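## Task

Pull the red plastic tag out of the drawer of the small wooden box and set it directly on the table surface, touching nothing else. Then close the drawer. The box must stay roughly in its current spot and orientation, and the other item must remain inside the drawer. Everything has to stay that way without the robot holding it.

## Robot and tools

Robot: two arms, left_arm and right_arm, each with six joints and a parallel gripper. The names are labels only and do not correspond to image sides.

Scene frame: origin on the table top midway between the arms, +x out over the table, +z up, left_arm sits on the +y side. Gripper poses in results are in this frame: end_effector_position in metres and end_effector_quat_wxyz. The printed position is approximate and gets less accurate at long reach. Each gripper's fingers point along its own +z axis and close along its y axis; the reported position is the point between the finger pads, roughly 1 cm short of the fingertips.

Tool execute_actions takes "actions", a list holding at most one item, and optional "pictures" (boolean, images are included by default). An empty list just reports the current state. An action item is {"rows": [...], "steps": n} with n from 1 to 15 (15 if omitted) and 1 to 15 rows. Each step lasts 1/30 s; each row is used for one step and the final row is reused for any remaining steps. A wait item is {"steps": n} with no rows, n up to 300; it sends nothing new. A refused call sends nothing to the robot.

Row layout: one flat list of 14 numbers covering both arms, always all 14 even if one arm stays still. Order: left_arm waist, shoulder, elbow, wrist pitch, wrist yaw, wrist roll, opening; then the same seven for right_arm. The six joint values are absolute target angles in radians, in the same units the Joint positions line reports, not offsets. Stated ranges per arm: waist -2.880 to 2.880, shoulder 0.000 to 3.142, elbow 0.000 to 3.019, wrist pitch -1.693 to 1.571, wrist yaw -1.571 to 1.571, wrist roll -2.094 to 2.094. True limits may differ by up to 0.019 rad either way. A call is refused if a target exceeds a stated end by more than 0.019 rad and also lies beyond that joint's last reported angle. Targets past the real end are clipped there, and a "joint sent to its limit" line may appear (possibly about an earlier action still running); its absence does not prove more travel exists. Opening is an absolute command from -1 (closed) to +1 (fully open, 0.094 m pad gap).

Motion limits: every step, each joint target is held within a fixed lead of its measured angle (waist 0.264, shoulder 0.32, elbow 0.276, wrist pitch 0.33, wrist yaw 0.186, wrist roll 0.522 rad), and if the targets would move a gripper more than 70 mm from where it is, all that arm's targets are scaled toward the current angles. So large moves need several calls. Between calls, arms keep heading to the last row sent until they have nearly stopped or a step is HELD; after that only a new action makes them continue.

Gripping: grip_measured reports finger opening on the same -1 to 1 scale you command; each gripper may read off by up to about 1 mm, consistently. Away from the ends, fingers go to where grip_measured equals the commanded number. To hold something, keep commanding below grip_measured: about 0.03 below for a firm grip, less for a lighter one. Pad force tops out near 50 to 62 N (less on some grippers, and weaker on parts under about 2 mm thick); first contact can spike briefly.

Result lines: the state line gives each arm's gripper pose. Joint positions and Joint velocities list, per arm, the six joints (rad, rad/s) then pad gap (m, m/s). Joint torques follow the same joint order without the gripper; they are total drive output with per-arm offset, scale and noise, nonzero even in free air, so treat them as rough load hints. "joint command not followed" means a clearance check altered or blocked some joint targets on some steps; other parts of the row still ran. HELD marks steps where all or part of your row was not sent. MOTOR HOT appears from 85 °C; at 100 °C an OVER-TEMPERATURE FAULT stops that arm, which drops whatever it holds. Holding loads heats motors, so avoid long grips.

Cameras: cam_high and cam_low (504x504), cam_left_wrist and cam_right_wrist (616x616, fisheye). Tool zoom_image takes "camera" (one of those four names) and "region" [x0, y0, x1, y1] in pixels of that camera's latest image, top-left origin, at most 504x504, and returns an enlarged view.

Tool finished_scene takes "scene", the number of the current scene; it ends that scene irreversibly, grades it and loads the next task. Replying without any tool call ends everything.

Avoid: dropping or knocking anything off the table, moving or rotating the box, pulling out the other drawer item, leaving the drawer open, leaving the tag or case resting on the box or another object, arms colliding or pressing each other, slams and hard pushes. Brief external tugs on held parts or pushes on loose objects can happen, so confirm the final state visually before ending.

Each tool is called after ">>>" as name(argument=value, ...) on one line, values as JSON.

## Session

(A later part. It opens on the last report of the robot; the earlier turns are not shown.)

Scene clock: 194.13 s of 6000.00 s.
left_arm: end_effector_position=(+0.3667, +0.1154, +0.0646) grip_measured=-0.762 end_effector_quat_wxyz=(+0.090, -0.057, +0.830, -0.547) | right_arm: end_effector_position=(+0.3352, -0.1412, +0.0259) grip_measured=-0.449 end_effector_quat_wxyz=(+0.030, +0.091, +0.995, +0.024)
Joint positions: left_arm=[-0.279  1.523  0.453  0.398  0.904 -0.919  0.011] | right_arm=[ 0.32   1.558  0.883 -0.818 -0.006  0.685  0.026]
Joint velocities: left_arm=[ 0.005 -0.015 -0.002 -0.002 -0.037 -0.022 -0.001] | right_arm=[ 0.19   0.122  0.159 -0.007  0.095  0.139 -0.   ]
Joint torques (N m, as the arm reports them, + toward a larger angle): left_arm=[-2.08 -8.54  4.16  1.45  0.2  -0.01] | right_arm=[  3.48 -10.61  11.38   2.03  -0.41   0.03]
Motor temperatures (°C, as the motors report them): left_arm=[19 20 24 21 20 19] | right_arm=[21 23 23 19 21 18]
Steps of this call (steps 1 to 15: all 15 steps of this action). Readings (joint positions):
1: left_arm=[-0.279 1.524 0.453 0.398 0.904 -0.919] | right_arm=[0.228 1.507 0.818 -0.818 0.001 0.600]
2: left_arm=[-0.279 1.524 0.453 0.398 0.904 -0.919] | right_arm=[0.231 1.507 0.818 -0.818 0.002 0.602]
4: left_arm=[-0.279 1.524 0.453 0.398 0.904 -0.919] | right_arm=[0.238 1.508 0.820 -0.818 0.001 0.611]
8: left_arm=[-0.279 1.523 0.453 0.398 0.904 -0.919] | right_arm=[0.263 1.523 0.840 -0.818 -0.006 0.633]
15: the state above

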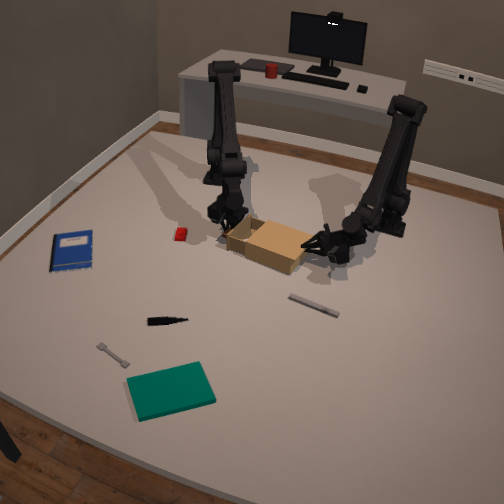

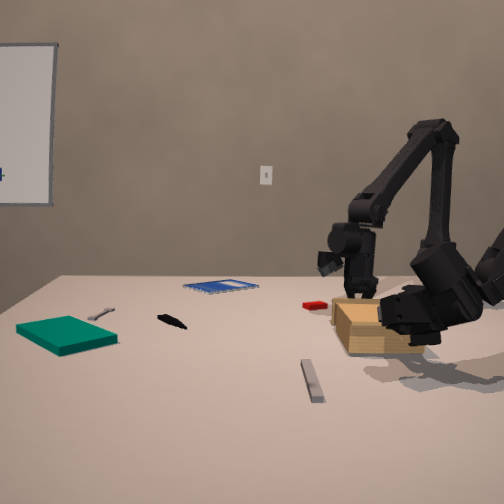

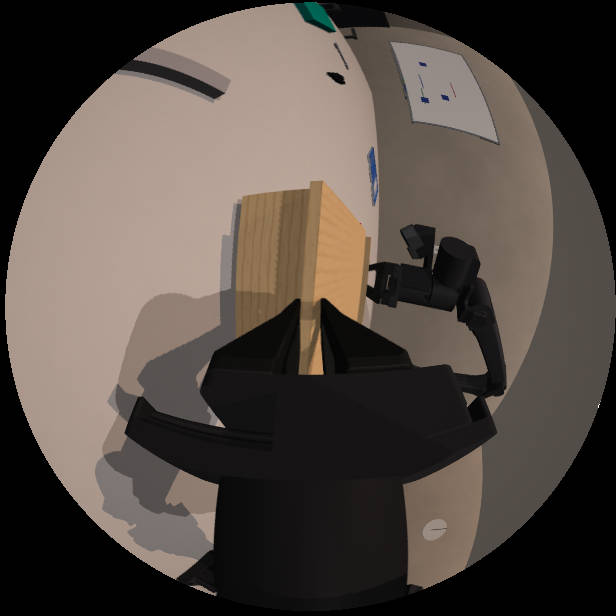

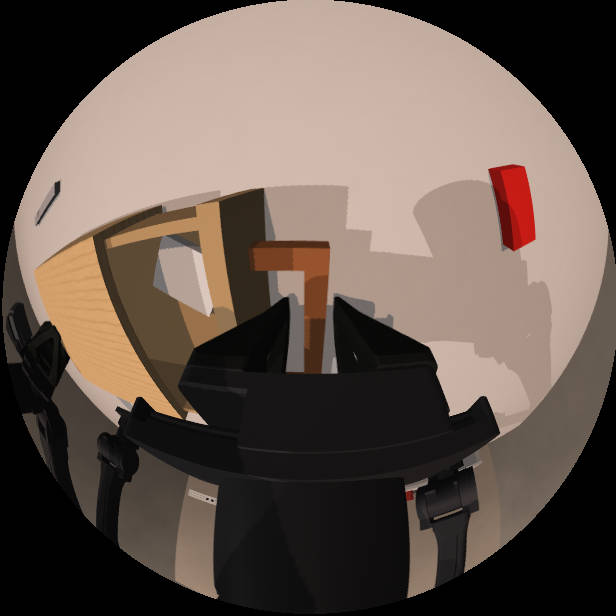

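Lags: waist .045, q2 .027, q3 .074. End cmd ≈ (.485,1.685,1.075).

>>> execute_actions(actions=[{"rows":[[-0.3,1.52,0.45,0.40,0.9,-0.93,-0.9,0.373,1.592,0.965,-0.795,-0.02,0.721,-0.45],[-0.3,1.52,0.45,0.40,0.9,-0.93,-0.9,0.381,1.599,0.973,-0.795,-0.02,0.727,-0.45],[-0.3,1.52,0.45,0.40,0.9,-0.93,-0.9,0.389,1.605,0.981,-0.795,-0.02,0.733,-0.45],[-0.3,1.52,0.45,0.40,0.9,-0.93,-0.9,0.397,1.612,0.989,-0.795,-0.02,0.739,-0.45],[-0.3,1.52,0.45,0.40,0.9,-0.93,-0.9,0.405,1.618,0.997,-0.795,-0.02,0.745,-0.45],[-0.3,1.52,0.45,0.40,0.9,-0.93,-0.9,0.413,1.625,1.005,-0.795,-0.02,0.751,-0.45],[-0.3,1.52,0.45,0.40,0.9,-0.93,-0.9,0.421,1.631,1.013,-0.795,-0.02,0.757,-0.45],[-0.3,1.52,0.45,0.40,0.9,-0.93,-0.9,0.429,1.638,1.021,-0.795,-0.02,0.763,-0.45],[-0.3,1.52,0.45,0.40,0.9,-0.93,-0.9,0.437,1.644,1.029,-0.795,-0.02,0.769,-0.45],[-0.3,1.52,0.45,0.40,0.9,-0.93,-0.9,0.444,1.65,1.036,-0.795,-0.02,0.775,-0.45],[-0.305,1.52,0.45,0.40,0.9,-0.93,-0.9,0.451,1.655,1.043,-0.795,-0.02,0.78,-0.45],[-0.31,1.52,0.45,0.40,0.9,-0.93,-0.9,0.457,1.66,1.049,-0.79,-0.02,0.785,-0.45],[-0.315,1.52,0.45,0.40,0.9,-0.93,-0.9,0.463,1.664,1.055,-0.785,-0.025,0.79,-0.45],[-0.32,1.52,0.45,0.40,0.9,-0.93,-0.9,0.469,1.668,1.061,-0.78,-0.03,0.795,-0.45],[-0.325,1.52,0.45,0.40,0.9,-0.93,-0.9,0.475,1.672,1.067,-0.775,-0.03,0.8,-0.45]],"steps":15}], pictures=false)

>>> execute_actions(actions=[{"steps":8}])

>>> zoom_image(camera="cam_right_wrist", region=[100,150,350,400])

Scene clock: 197.47 s of 6000.00 s.
left_arm: end_effector_position=(+0.3666, +0.1162, +0.0634) grip_measured=-0.762 end_effector_quat_wxyz=(+0.091, -0.059, +0.831, -0.545) | right_arm: end_effector_position=(+0.3473, -0.0843, +0.0271) grip_measured=-0.449 end_effector_quat_wxyz=(+0.036, +0.087, +0.995, +0.034)
Joint positions: left_arm=[-0.279  1.523  0.451  0.398  0.897 -0.918  0.011] | right_arm=[ 0.42   1.637  0.983 -0.818 -0.006  0.776  0.026]
Joint velocities: left_arm=[ 0.005 -0.005  0.002 -0.017  0.081 -0.007 -0.   ] | right_arm=[ 0.132  0.112  0.134 -0.002  0.007  0.139 -0.   ]
Joint torques (N m, as the arm reports them, + toward a larger angle): left_arm=[-4.54 -8.81  4.33  1.52  0.55 -0.01] | right_arm=[  5.09 -10.75  12.28   2.85  -0.7    0.02]
Motor temperatures (°C, as the motors report them): left_arm=[19 20 24 21 20 19] | right_arm=[21 23 24 19 21 18]
Steps of this call (steps 1 to 30: the robot went on to your last target; steps 31 to 85: nothing new was sent; steps 86 to 100: all 15 steps of this action). Readings (joint positions):
86: left_arm=[-0.279 1.523 0.453 0.398 0.903 -0.918] | right_arm=[0.336 1.568 0.895 -0.818 -0.006 0.708]
87: left_arm=[-0.279 1.523 0.453 0.398 0.903 -0.918] | right_arm=[0.337 1.569 0.896 -0.818 -0.006 0.710]
89: left_arm=[-0.279 1.523 0.453 0.398 0.903 -0.918] | right_arm=[0.342 1.573 0.901 -0.818 -0.006 0.715]
93: left_arm=[-0.279 1.523 0.453 0.398 0.901 -0.918] | right_arm=[0.371 1.597 0.931 -0.818 -0.005 0.734]
100: the state above

Scene clock: 197.73 s of 6000.00 s.
left_arm: end_effector_position=(+0.3666, +0.1163, +0.0632) grip_measured=-0.762 end_effector_quat_wxyz=(+0.091, -0.059, +0.831, -0.545) | right_arm: end_effector_position=(+0.3483, -0.0785, +0.0272) grip_measured=-0.450 end_effector_quat_wxyz=(+0.037, +0.089, +0.995, +0.036)
Joint positions: left_arm=[-0.279  1.523  0.45   0.398  0.896 -0.918  0.011] | right_arm=[ 0.429  1.644  0.994 -0.818 -0.008  0.791  0.026]
Joint velocities: left_arm=[ 0.005 -0.005 -0.017 -0.012 -0.007 -0.022  0.001] | right_arm=[-0.015 -0.005 -0.002 -0.007 -0.037  0.007 -0.001]
Joint torques (N m, as the arm reports them, + toward a larger angle): left_arm=[-4.57 -8.63  4.29  1.48  0.6  -0.02] | right_arm=[  5.06 -11.01  12.13   2.87  -0.74   0.15]
Motor temperatures (°C, as the motors report them): left_arm=[19 20 24 21 20 19] | right_arm=[21 23 24 19 21 18]
Steps of this call (steps 1 to 8: the robot went on to your last target). Readings (joint positions):
1: left_arm=[-0.279 1.523 0.451 0.398 0.897 -0.918] | right_arm=[0.424 1.640 0.988 -0.818 -0.007 0.780]
2: left_arm=[-0.279 1.523 0.450 0.398 0.896 -0.918] | right_arm=[0.427 1.642 0.991 -0.818 -0.007 0.784]
4: left_arm=[-0.279 1.523 0.450 0.398 0.896 -0.918] | right_arm=[0.429 1.644 0.994 -0.818 -0.007 0.788]
8: the state above

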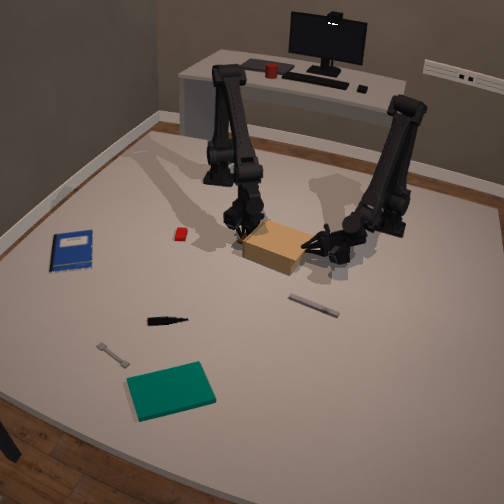

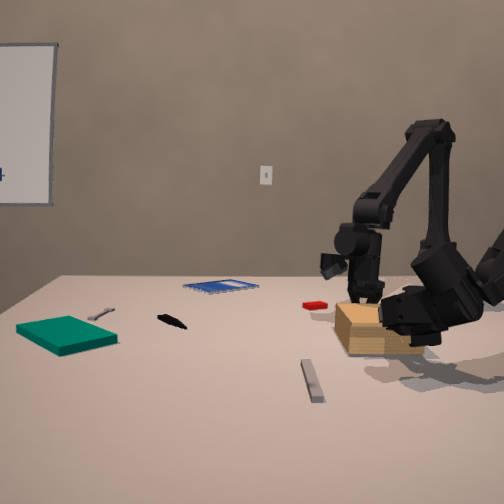

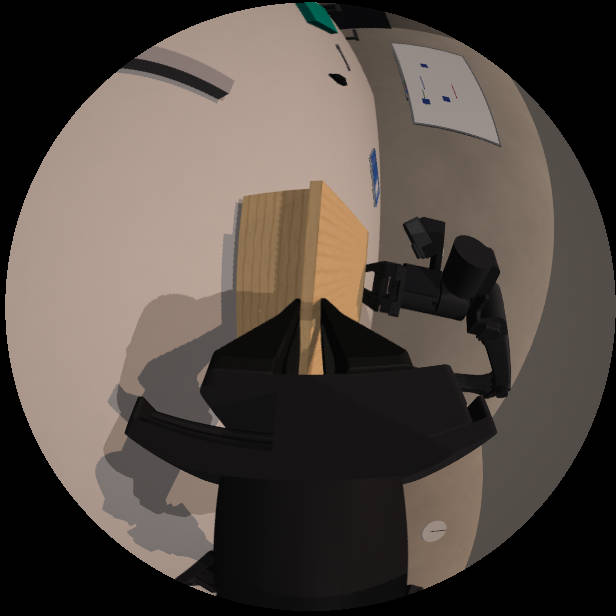

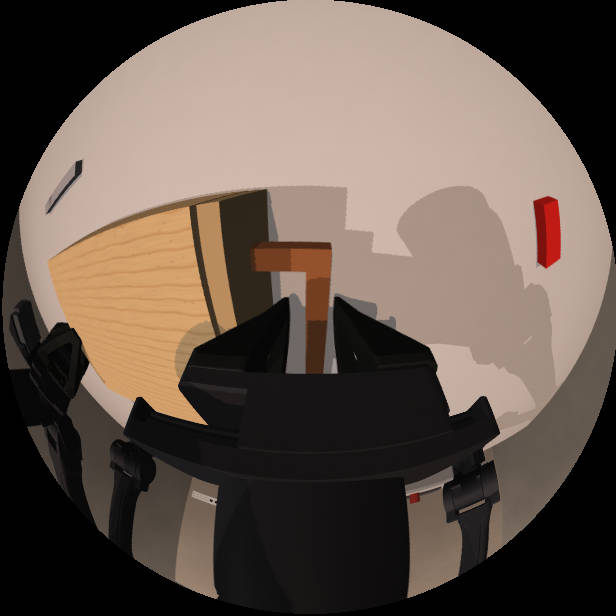

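Region (100, 150, 350, 400) of cam_right_wrist's 616x616 image, scaled by 2.016, with more detail than that image has.

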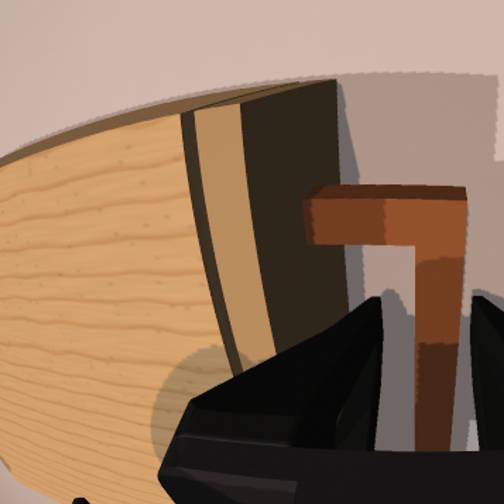

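>>> execute_actions(actions=[{"rows":[[-0.325,1.52,0.45,0.40,0.9,-0.93,-0.9,0.475,1.672,1.067,-0.775,-0.03,0.8,-0.5],[-0.325,1.52,0.45,0.40,0.9,-0.93,-0.9,0.475,1.672,1.067,-0.775,-0.03,0.8,-0.54],[-0.325,1.52,0.45,0.40,0.9,-0.93,-0.9,0.475,1.672,1.067,-0.775,-0.03,0.8,-0.58],[-0.325,1.52,0.45,0.40,0.9,-0.93,-0.9,0.475,1.672,1.067,-0.775,-0.03,0.8,-0.62],[-0.33,1.52,0.45,0.40,0.9,-0.93,-0.9,0.478,1.672,1.07,-0.775,-0.03,0.8,-0.66],[-0.335,1.52,0.45,0.40,0.9,-0.93,-0.9,0.481,1.672,1.074,-0.77,-0.035,0.8,-0.68],[-0.34,1.52,0.45,0.40,0.9,-0.93,-0.9,0.484,1.672,1.078,-0.765,-0.04,0.8,-0.68],[-0.345,1.52,0.45,0.40,0.9,-0.93,-0.9,0.487,1.672,1.082,-0.76,-0.04,0.8,-0.68],[-0.35,1.52,0.45,0.40,0.9,-0.93,-0.9,0.49,1.672,1.086,-0.755,-0.04,0.8,-0.68]],"steps":15}])

>>> zoom_image(camera="cam_right_wrist", region=[100,150,350,400])

Scene clock: 199.77 s of 6000.00 s.
left_arm: end_effector_position=(+0.3665, +0.1146, +0.0666) grip_measured=-0.764 end_effector_quat_wxyz=(+0.095, -0.055, +0.831, -0.546) | right_arm: end_effector_position=(+0.3486, -0.0770, +0.0262) grip_measured=-0.676 end_effector_quat_wxyz=(+0.037, +0.091, +0.995, +0.035)
Joint positions: left_arm=[-0.284  1.514  0.45   0.399  0.893 -0.918  0.011] | right_arm=[ 0.432  1.649  0.996 -0.816 -0.006  0.796  0.015]
Joint velocities: left_arm=[-0.005 -0.005 -0.017  0.002  0.007  0.081 -0.   ] | right_arm=[-0.005 -0.005 -0.007 -0.007  0.051  0.051 -0.   ]
Joint torques (N m, as the arm reports them, + toward a larger angle): left_arm=[-6.32 -7.95  4.39  1.46  0.74 -0.01] | right_arm=[  6.1  -11.56  13.32   3.77  -1.15   0.04]
Motor temperatures (°C, as the motors report them): left_arm=[19 20 24 21 20 19] | right_arm=[21 23 24 19 21 18]
Steps of this call (steps 1 to 30: the robot went on to your last target; steps 31 to 46: nothing new was sent; steps 47 to 61: all 15 steps of this action). Readings (joint positions):
47: left_arm=[-0.279 1.523 0.450 0.398 0.896 -0.918] | right_arm=[0.429 1.644 0.994 -0.817 -0.009 0.791]
48: left_arm=[-0.279 1.522 0.450 0.398 0.896 -0.918] | right_arm=[0.430 1.645 0.995 -0.816 -0.011 0.791]
50: left_arm=[-0.279 1.522 0.450 0.398 0.896 -0.918] | right_arm=[0.432 1.647 0.996 -0.816 -0.008 0.793]
54: left_arm=[-0.282 1.516 0.450 0.399 0.895 -0.918] | right_arm=[0.432 1.648 0.996 -0.816 -0.006 0.795]
61: the state above

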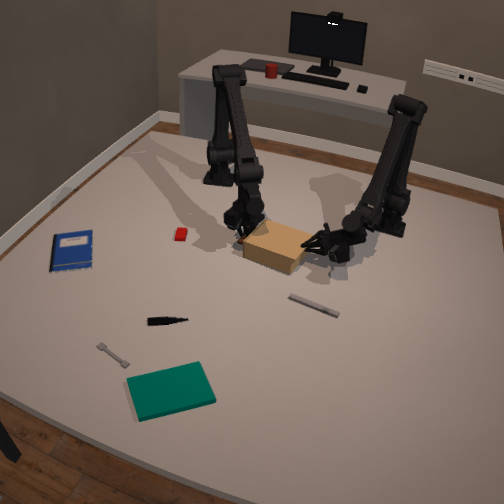

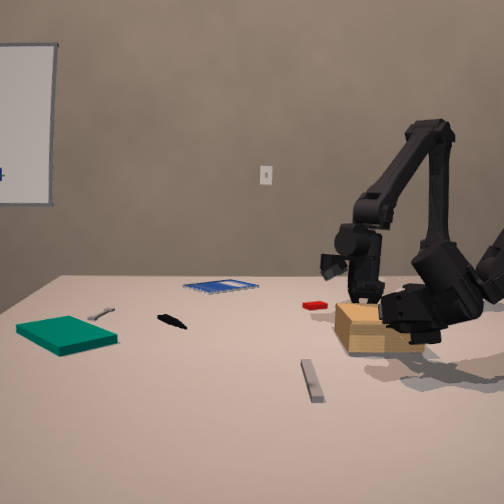

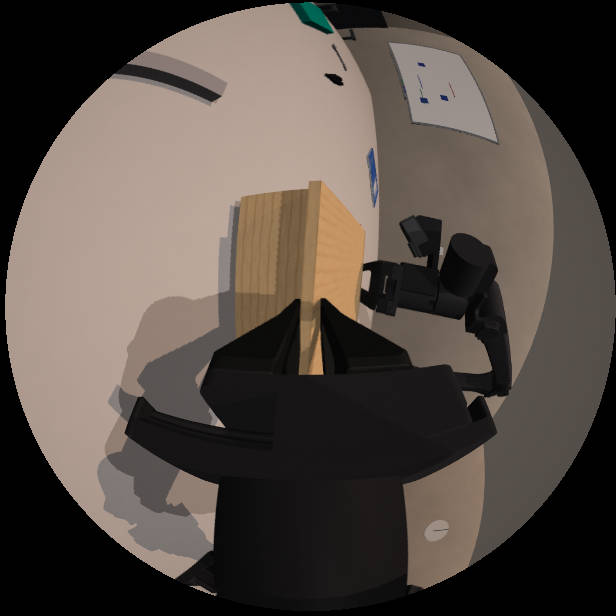

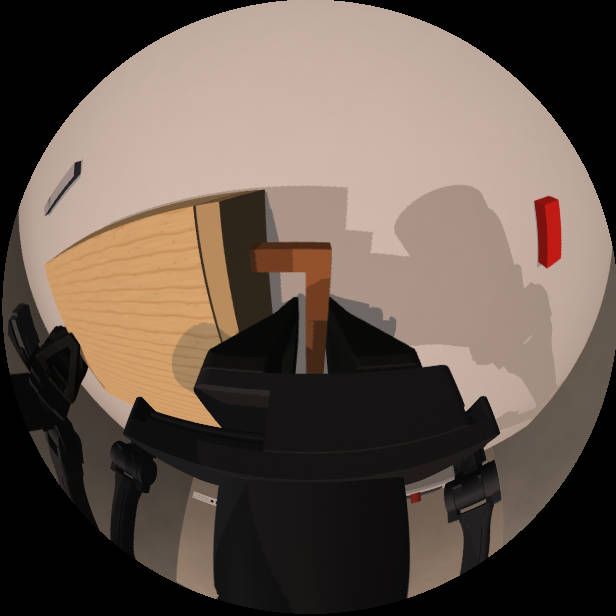

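Region (100, 150, 350, 400) of cam_right_wrist's 616x616 image, scaled by 2.016, with more detail than that image has.

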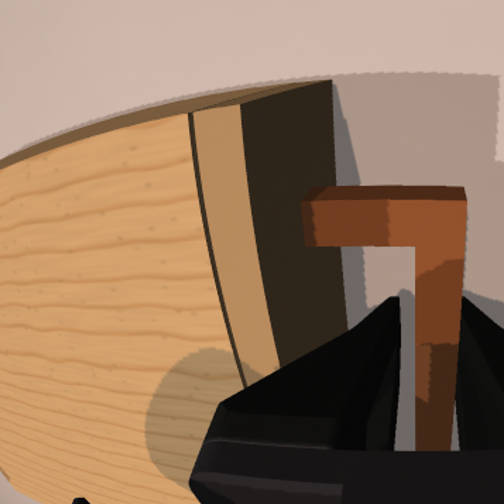

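>>> execute_actions(actions=[{"rows":[[-0.355,1.53,0.44,0.40,0.9,-0.93,-0.9,0.494,1.672,1.09,-0.75,-0.045,0.8,-0.68],[-0.36,1.54,0.43,0.40,0.9,-0.93,-0.9,0.498,1.672,1.095,-0.745,-0.05,0.8,-0.68],[-0.365,1.545,0.43,0.40,0.9,-0.93,-0.9,0.502,1.672,1.1,-0.74,-0.05,0.8,-0.68],[-0.365,1.545,0.43,0.40,0.9,-0.93,-0.9,0.502,1.672,1.1,-0.74,-0.05,0.8,-0.68],[-0.365,1.545,0.43,0.40,0.9,-0.93,-0.9,0.502,1.672,1.1,-0.74,-0.05,0.8,-0.68],[-0.365,1.545,0.43,0.40,0.9,-0.93,-0.9,0.502,1.672,1.1,-0.74,-0.05,0.8,-0.68],[-0.365,1.545,0.43,0.40,0.9,-0.93,-0.9,0.502,1.672,1.1,-0.74,-0.05,0.8,-0.68],[-0.35,1.54,0.435,0.40,0.9,-0.93,-0.9,0.49,1.667,1.085,-0.755,-0.04,0.8,-0.68],[-0.335,1.535,0.44,0.40,0.9,-0.93,-0.9,0.475,1.662,1.07,-0.77,-0.03,0.8,-0.68],[-0.32,1.53,0.445,0.40,0.9,-0.93,-0.9,0.46,1.657,1.055,-0.785,-0.02,0.8,-0.68],[-0.305,1.53,0.445,0.40,0.9,-0.93,-0.85,0.445,1.652,1.04,-0.8,-0.01,0.8,-0.66],[-0.29,1.53,0.445,0.40,0.9,-0.93,-0.78,0.432,1.648,1.025,-0.81,0,0.8,-0.63],[-0.285,1.53,0.445,0.40,0.9,-0.93,-0.72,0.425,1.645,1.015,-0.815,0,0.8,-0.6],[-0.285,1.53,0.445,0.40,0.9,-0.93,-0.62,0.425,1.645,1.015,-0.815,0,0.8,-0.6],[-0.285,1.53,0.445,0.40,0.9,-0.93,-0.5,0.425,1.645,1.015,-0.815,0,0.8,-0.6]],"steps":15}], pictures=false)

>>> execute_actions(actions=[{"rows":[[-0.28,1.525,0.455,0.40,0.9,-0.93,-0.42,0.425,1.63,1.04,-0.83,0,0.8,-0.6],[-0.27,1.525,0.46,0.40,0.9,-0.93,-0.4,0.425,1.62,1.05,-0.85,0,0.8,-0.6],[-0.26,1.525,0.46,0.40,0.9,-0.93,-0.4,0.425,1.61,1.06,-0.87,0,0.8,-0.6],[-0.25,1.525,0.46,0.40,0.9,-0.93,-0.4,0.425,1.6,1.07,-0.89,0,0.8,-0.6],[-0.238,1.525,0.46,0.40,0.9,-0.93,-0.4,0.425,1.59,1.08,-0.91,0,0.8,-0.6],[-0.226,1.525,0.46,0.40,0.9,-0.93,-0.4,0.425,1.58,1.09,-0.93,0,0.8,-0.6],[-0.214,1.525,0.46,0.40,0.9,-0.93,-0.4,0.425,1.57,1.1,-0.95,0,0.8,-0.6],[-0.202,1.525,0.46,0.40,0.9,-0.93,-0.4,0.425,1.56,1.11,-0.97,0,0.8,-0.6],[-0.19,1.525,0.46,0.40,0.9,-0.93,-0.4,0.42,1.55,1.12,-0.99,0,0.8,-0.6],[-0.178,1.525,0.46,0.40,0.9,-0.93,-0.4,0.415,1.54,1.13,-1.01,0,0.8,-0.6],[-0.166,1.525,0.46,0.40,0.9,-0.93,-0.4,0.41,1.53,1.14,-1.03,0,0.8,-0.6],[-0.155,1.525,0.46,0.40,0.9,-0.93,-0.4,0.405,1.52,1.15,-1.05,0,0.8,-0.6]],"steps":15}])

>>> zoom_image(camera="cam_right_wrist", region=[100,130,380,400])

Scene clock: 205.60 s of 6000.00 s.
left_arm: end_effector_position=(+0.3625, +0.1158, +0.0628) grip_measured=-0.555 end_effector_quat_wxyz=(+0.092, -0.057, +0.832, -0.545) | right_arm: end_effector_position=(+0.3507, -0.0777, +0.0270) grip_measured=-0.603 end_effector_quat_wxyz=(+0.041, +0.091, +0.994, +0.033)
Joint positions: left_arm=[-0.284  1.517  0.44   0.406  0.893 -0.919  0.021] | right_arm=[ 0.431  1.649  0.999 -0.815  0.003  0.797  0.019]
Joint velocities: left_arm=[ 0.015  0.103 -0.007 -0.012  0.154  0.007  0.106] | right_arm=[-0.015 -0.015 -0.022  0.007 -0.066  0.022  0.002]
Joint torques (N m, as the arm reports them, + toward a larger angle): left_arm=[-0.02 -7.61  4.69  1.28  0.63  0.01] | right_arm=[  0.06 -13.58   7.65   0.74   0.01   0.07]
Motor temperatures (°C, as the motors report them): left_arm=[19 20 24 21 20 19] | right_arm=[21 23 26 19 22 18]
Steps of this call (steps 1 to 15: the robot went on to your last target; steps 16 to 90: nothing new was sent; then 2.33 s passed at rest; steps 91 to 105: all 15 steps of this action). Readings (joint positions):
91: left_arm=[-0.284 1.514 0.450 0.399 0.892 -0.918] | right_arm=[0.432 1.649 0.997 -0.816 -0.006 0.797]
92: left_arm=[-0.285 1.514 0.447 0.400 0.890 -0.918] | right_arm=[0.432 1.649 0.997 -0.816 -0.006 0.797]
94: left_arm=[-0.287 1.514 0.442 0.404 0.887 -0.918] | right_arm=[0.433 1.649 0.999 -0.815 -0.008 0.797]
98: left_arm=[-0.287 1.514 0.441 0.407 0.886 -0.918] | right_arm=[0.433 1.649 0.999 -0.815 -0.006 0.797]
105: the state above

Scene clock: 206.10 s of 6000.00 s.
left_arm: end_effector_position=(+0.3909, +0.1589, +0.0613) grip_measured=-0.402 end_effector_quat_wxyz=(+0.123, -0.110, +0.827, -0.538) | right_arm: end_effector_position=(+0.3554, -0.0831, +0.1057) grip_measured=-0.602 end_effector_quat_wxyz=(+0.042, +0.099, +0.994, +0.034)
Joint positions: left_arm=[-0.158  1.522  0.44   0.406  0.897 -0.919  0.028] | right_arm=[ 0.415  1.536  1.101 -1.026  0.002  0.797  0.019]
Joint velocities: left_arm=[ 0.103 -0.015 -0.012 -0.007 -0.022  0.066 -0.   ] | right_arm=[-0.122 -0.288  0.188 -0.105 -0.037 -0.037 -0.   ]
Joint torques (N m, as the arm reports them, + toward a larger angle): left_arm=[-0.21 -8.26  5.61  1.18  0.55 -0.02] | right_arm=[  0.09 -13.1   10.42   0.01   0.03   0.08]
Motor temperatures (°C, as the motors report them): left_arm=[19 20 24 21 20 19] | right_arm=[21 23 26 19 22 18]
Steps of this call (steps 1 to 15: all 15 steps of this action). Readings (joint positions):
1: left_arm=[-0.284 1.520 0.440 0.406 0.895 -0.919] | right_arm=[0.431 1.649 0.999 -0.815 0.002 0.797]
2: left_arm=[-0.284 1.522 0.440 0.406 0.895 -0.919] | right_arm=[0.431 1.649 0.999 -0.819 0.002 0.797]
4: left_arm=[-0.278 1.522 0.440 0.406 0.896 -0.919] | right_arm=[0.431 1.647 1.003 -0.844 0.002 0.797]
8: left_arm=[-0.237 1.522 0.440 0.406 0.897 -0.919] | right_arm=[0.431 1.621 1.027 -0.919 0.002 0.797]
15: the state above

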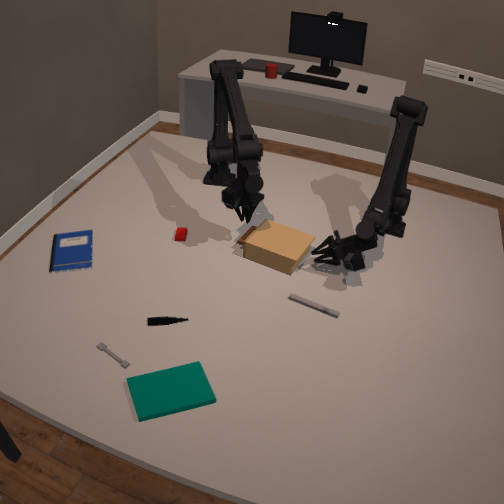

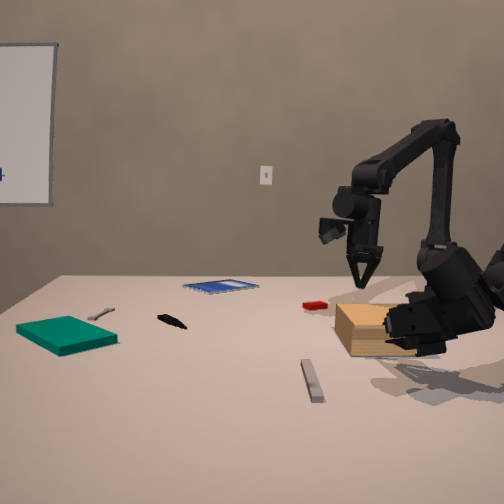

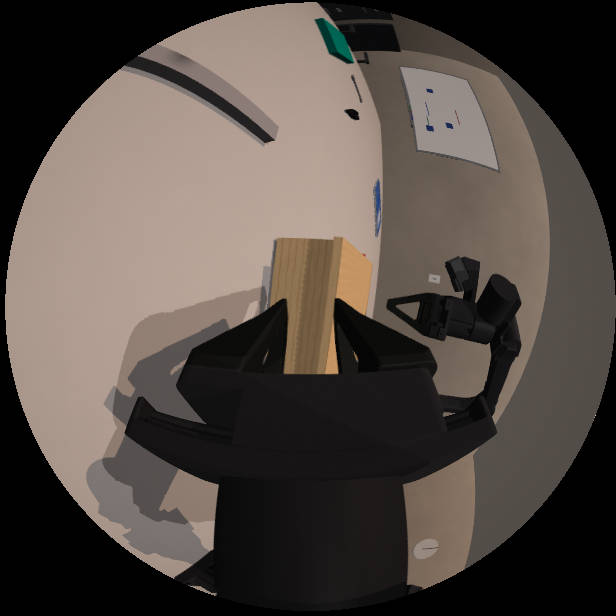

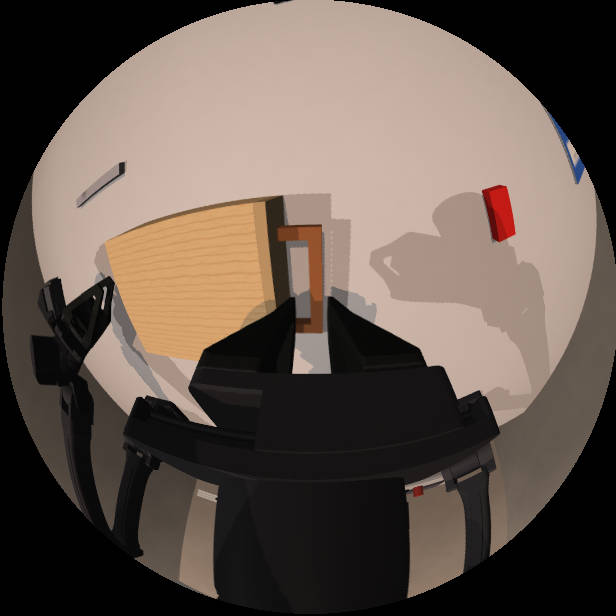

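Region (100, 130, 380, 400) of cam_right_wrist's 616x616 image, scaled by 1.800, with more detail than that image has; it fills the top 486 rows of this view, and the rest is white.

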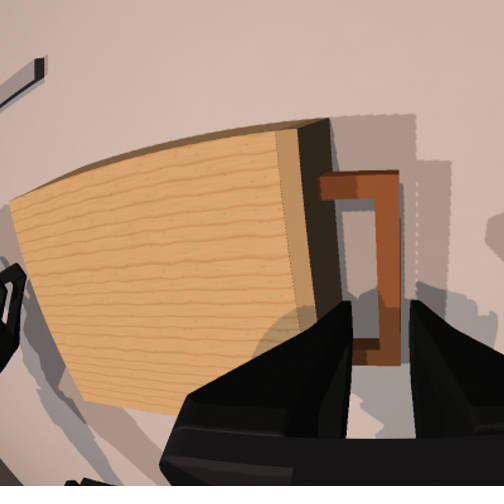

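>>> execute_actions(actions=[])

Scene clock: 209.03 s of 6000.00 s.
left_arm: end_effector_position=(+0.3912, +0.1594, +0.0613) grip_measured=-0.402 end_effector_quat_wxyz=(+0.123, -0.111, +0.826, -0.538) | right_arm: end_effector_position=(+0.3588, -0.0844, +0.1166) grip_measured=-0.602 end_effector_quat_wxyz=(+0.049, +0.103, +0.993, +0.040)
Joint positions: left_arm=[-0.156  1.522  0.44   0.406  0.897 -0.919  0.028] | right_arm=[ 0.408  1.519  1.111 -1.035  0.002  0.797  0.019]
Joint velocities: left_arm=[-0.005 -0.015 -0.002  0.002 -0.022 -0.022  0.   ] | right_arm=[-0.015 -0.015 -0.007 -0.012  0.022 -0.007  0.   ]
Joint torques (N m, as the arm reports them, + toward a larger angle): left_arm=[ 0.03 -8.28  5.57  1.15  0.55 -0.01] | right_arm=[  0.32 -12.82  10.57   0.13   0.04   0.07]
Motor temperatures (°C, as the motors report them): left_arm=[19 20 24 21 20 19] | right_arm=[21 23 26 19 22 18]
Steps of this call (steps 1 to 30: the robot went on to your last target; steps 31 to 88: nothing new was sent). Readings (joint positions):
1: left_arm=[-0.156 1.522 0.440 0.406 0.897 -0.919] | right_arm=[0.412 1.528 1.106 -1.029 0.002 0.797]
2: left_arm=[-0.156 1.522 0.440 0.406 0.897 -0.919] | right_arm=[0.410 1.522 1.109 -1.030 0.002 0.797]
4: left_arm=[-0.156 1.522 0.440 0.406 0.897 -0.919] | right_arm=[0.408 1.519 1.111 -1.032 0.002 0.797]
8: left_arm=[-0.156 1.522 0.440 0.406 0.897 -0.919] | right_arm=[0.408 1.519 1.111 -1.035 0.002 0.797]
88: the state above
All arms were judged still, so your last target was given up. Only a new action makes them travel on or press farther. Fingers that are still opening or closing keep moving.

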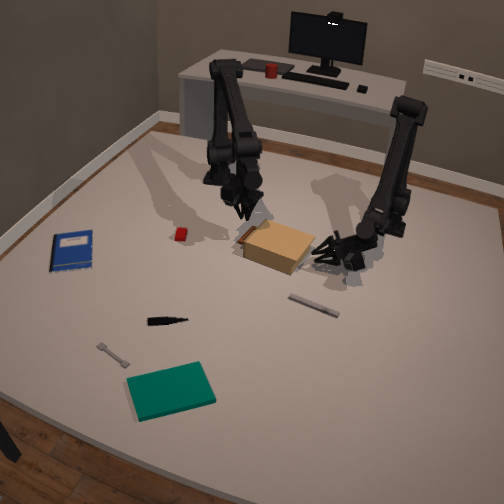

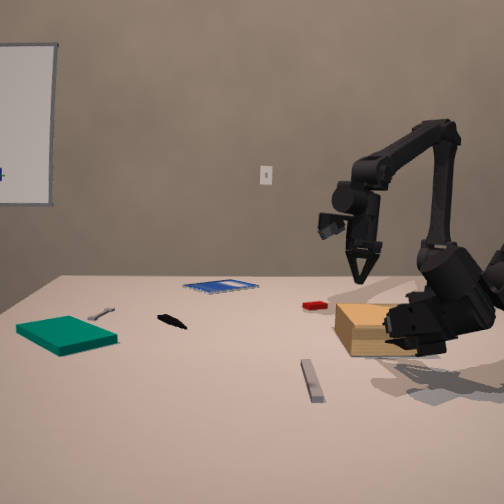

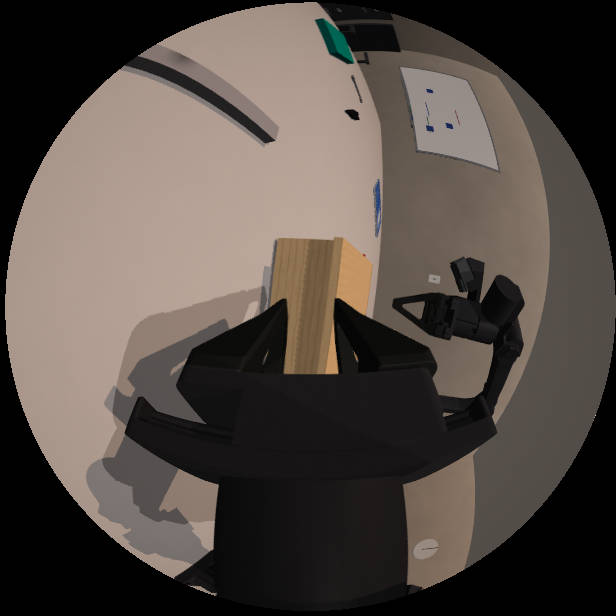

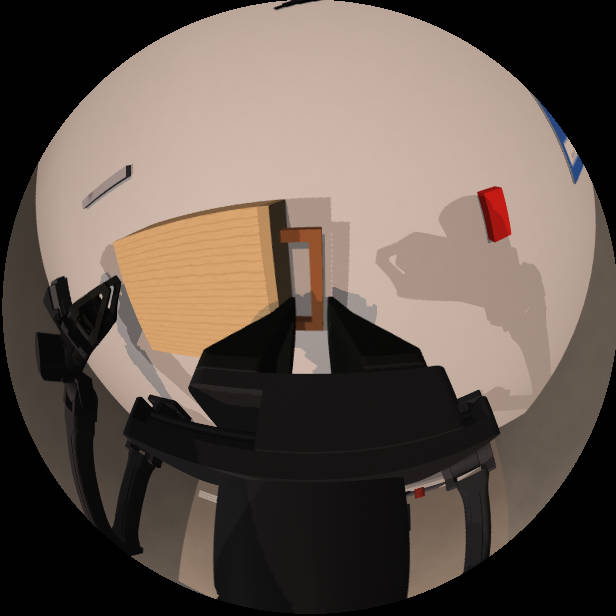

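>>> finished_scene(scene=1)

The scene is finished: the task was done.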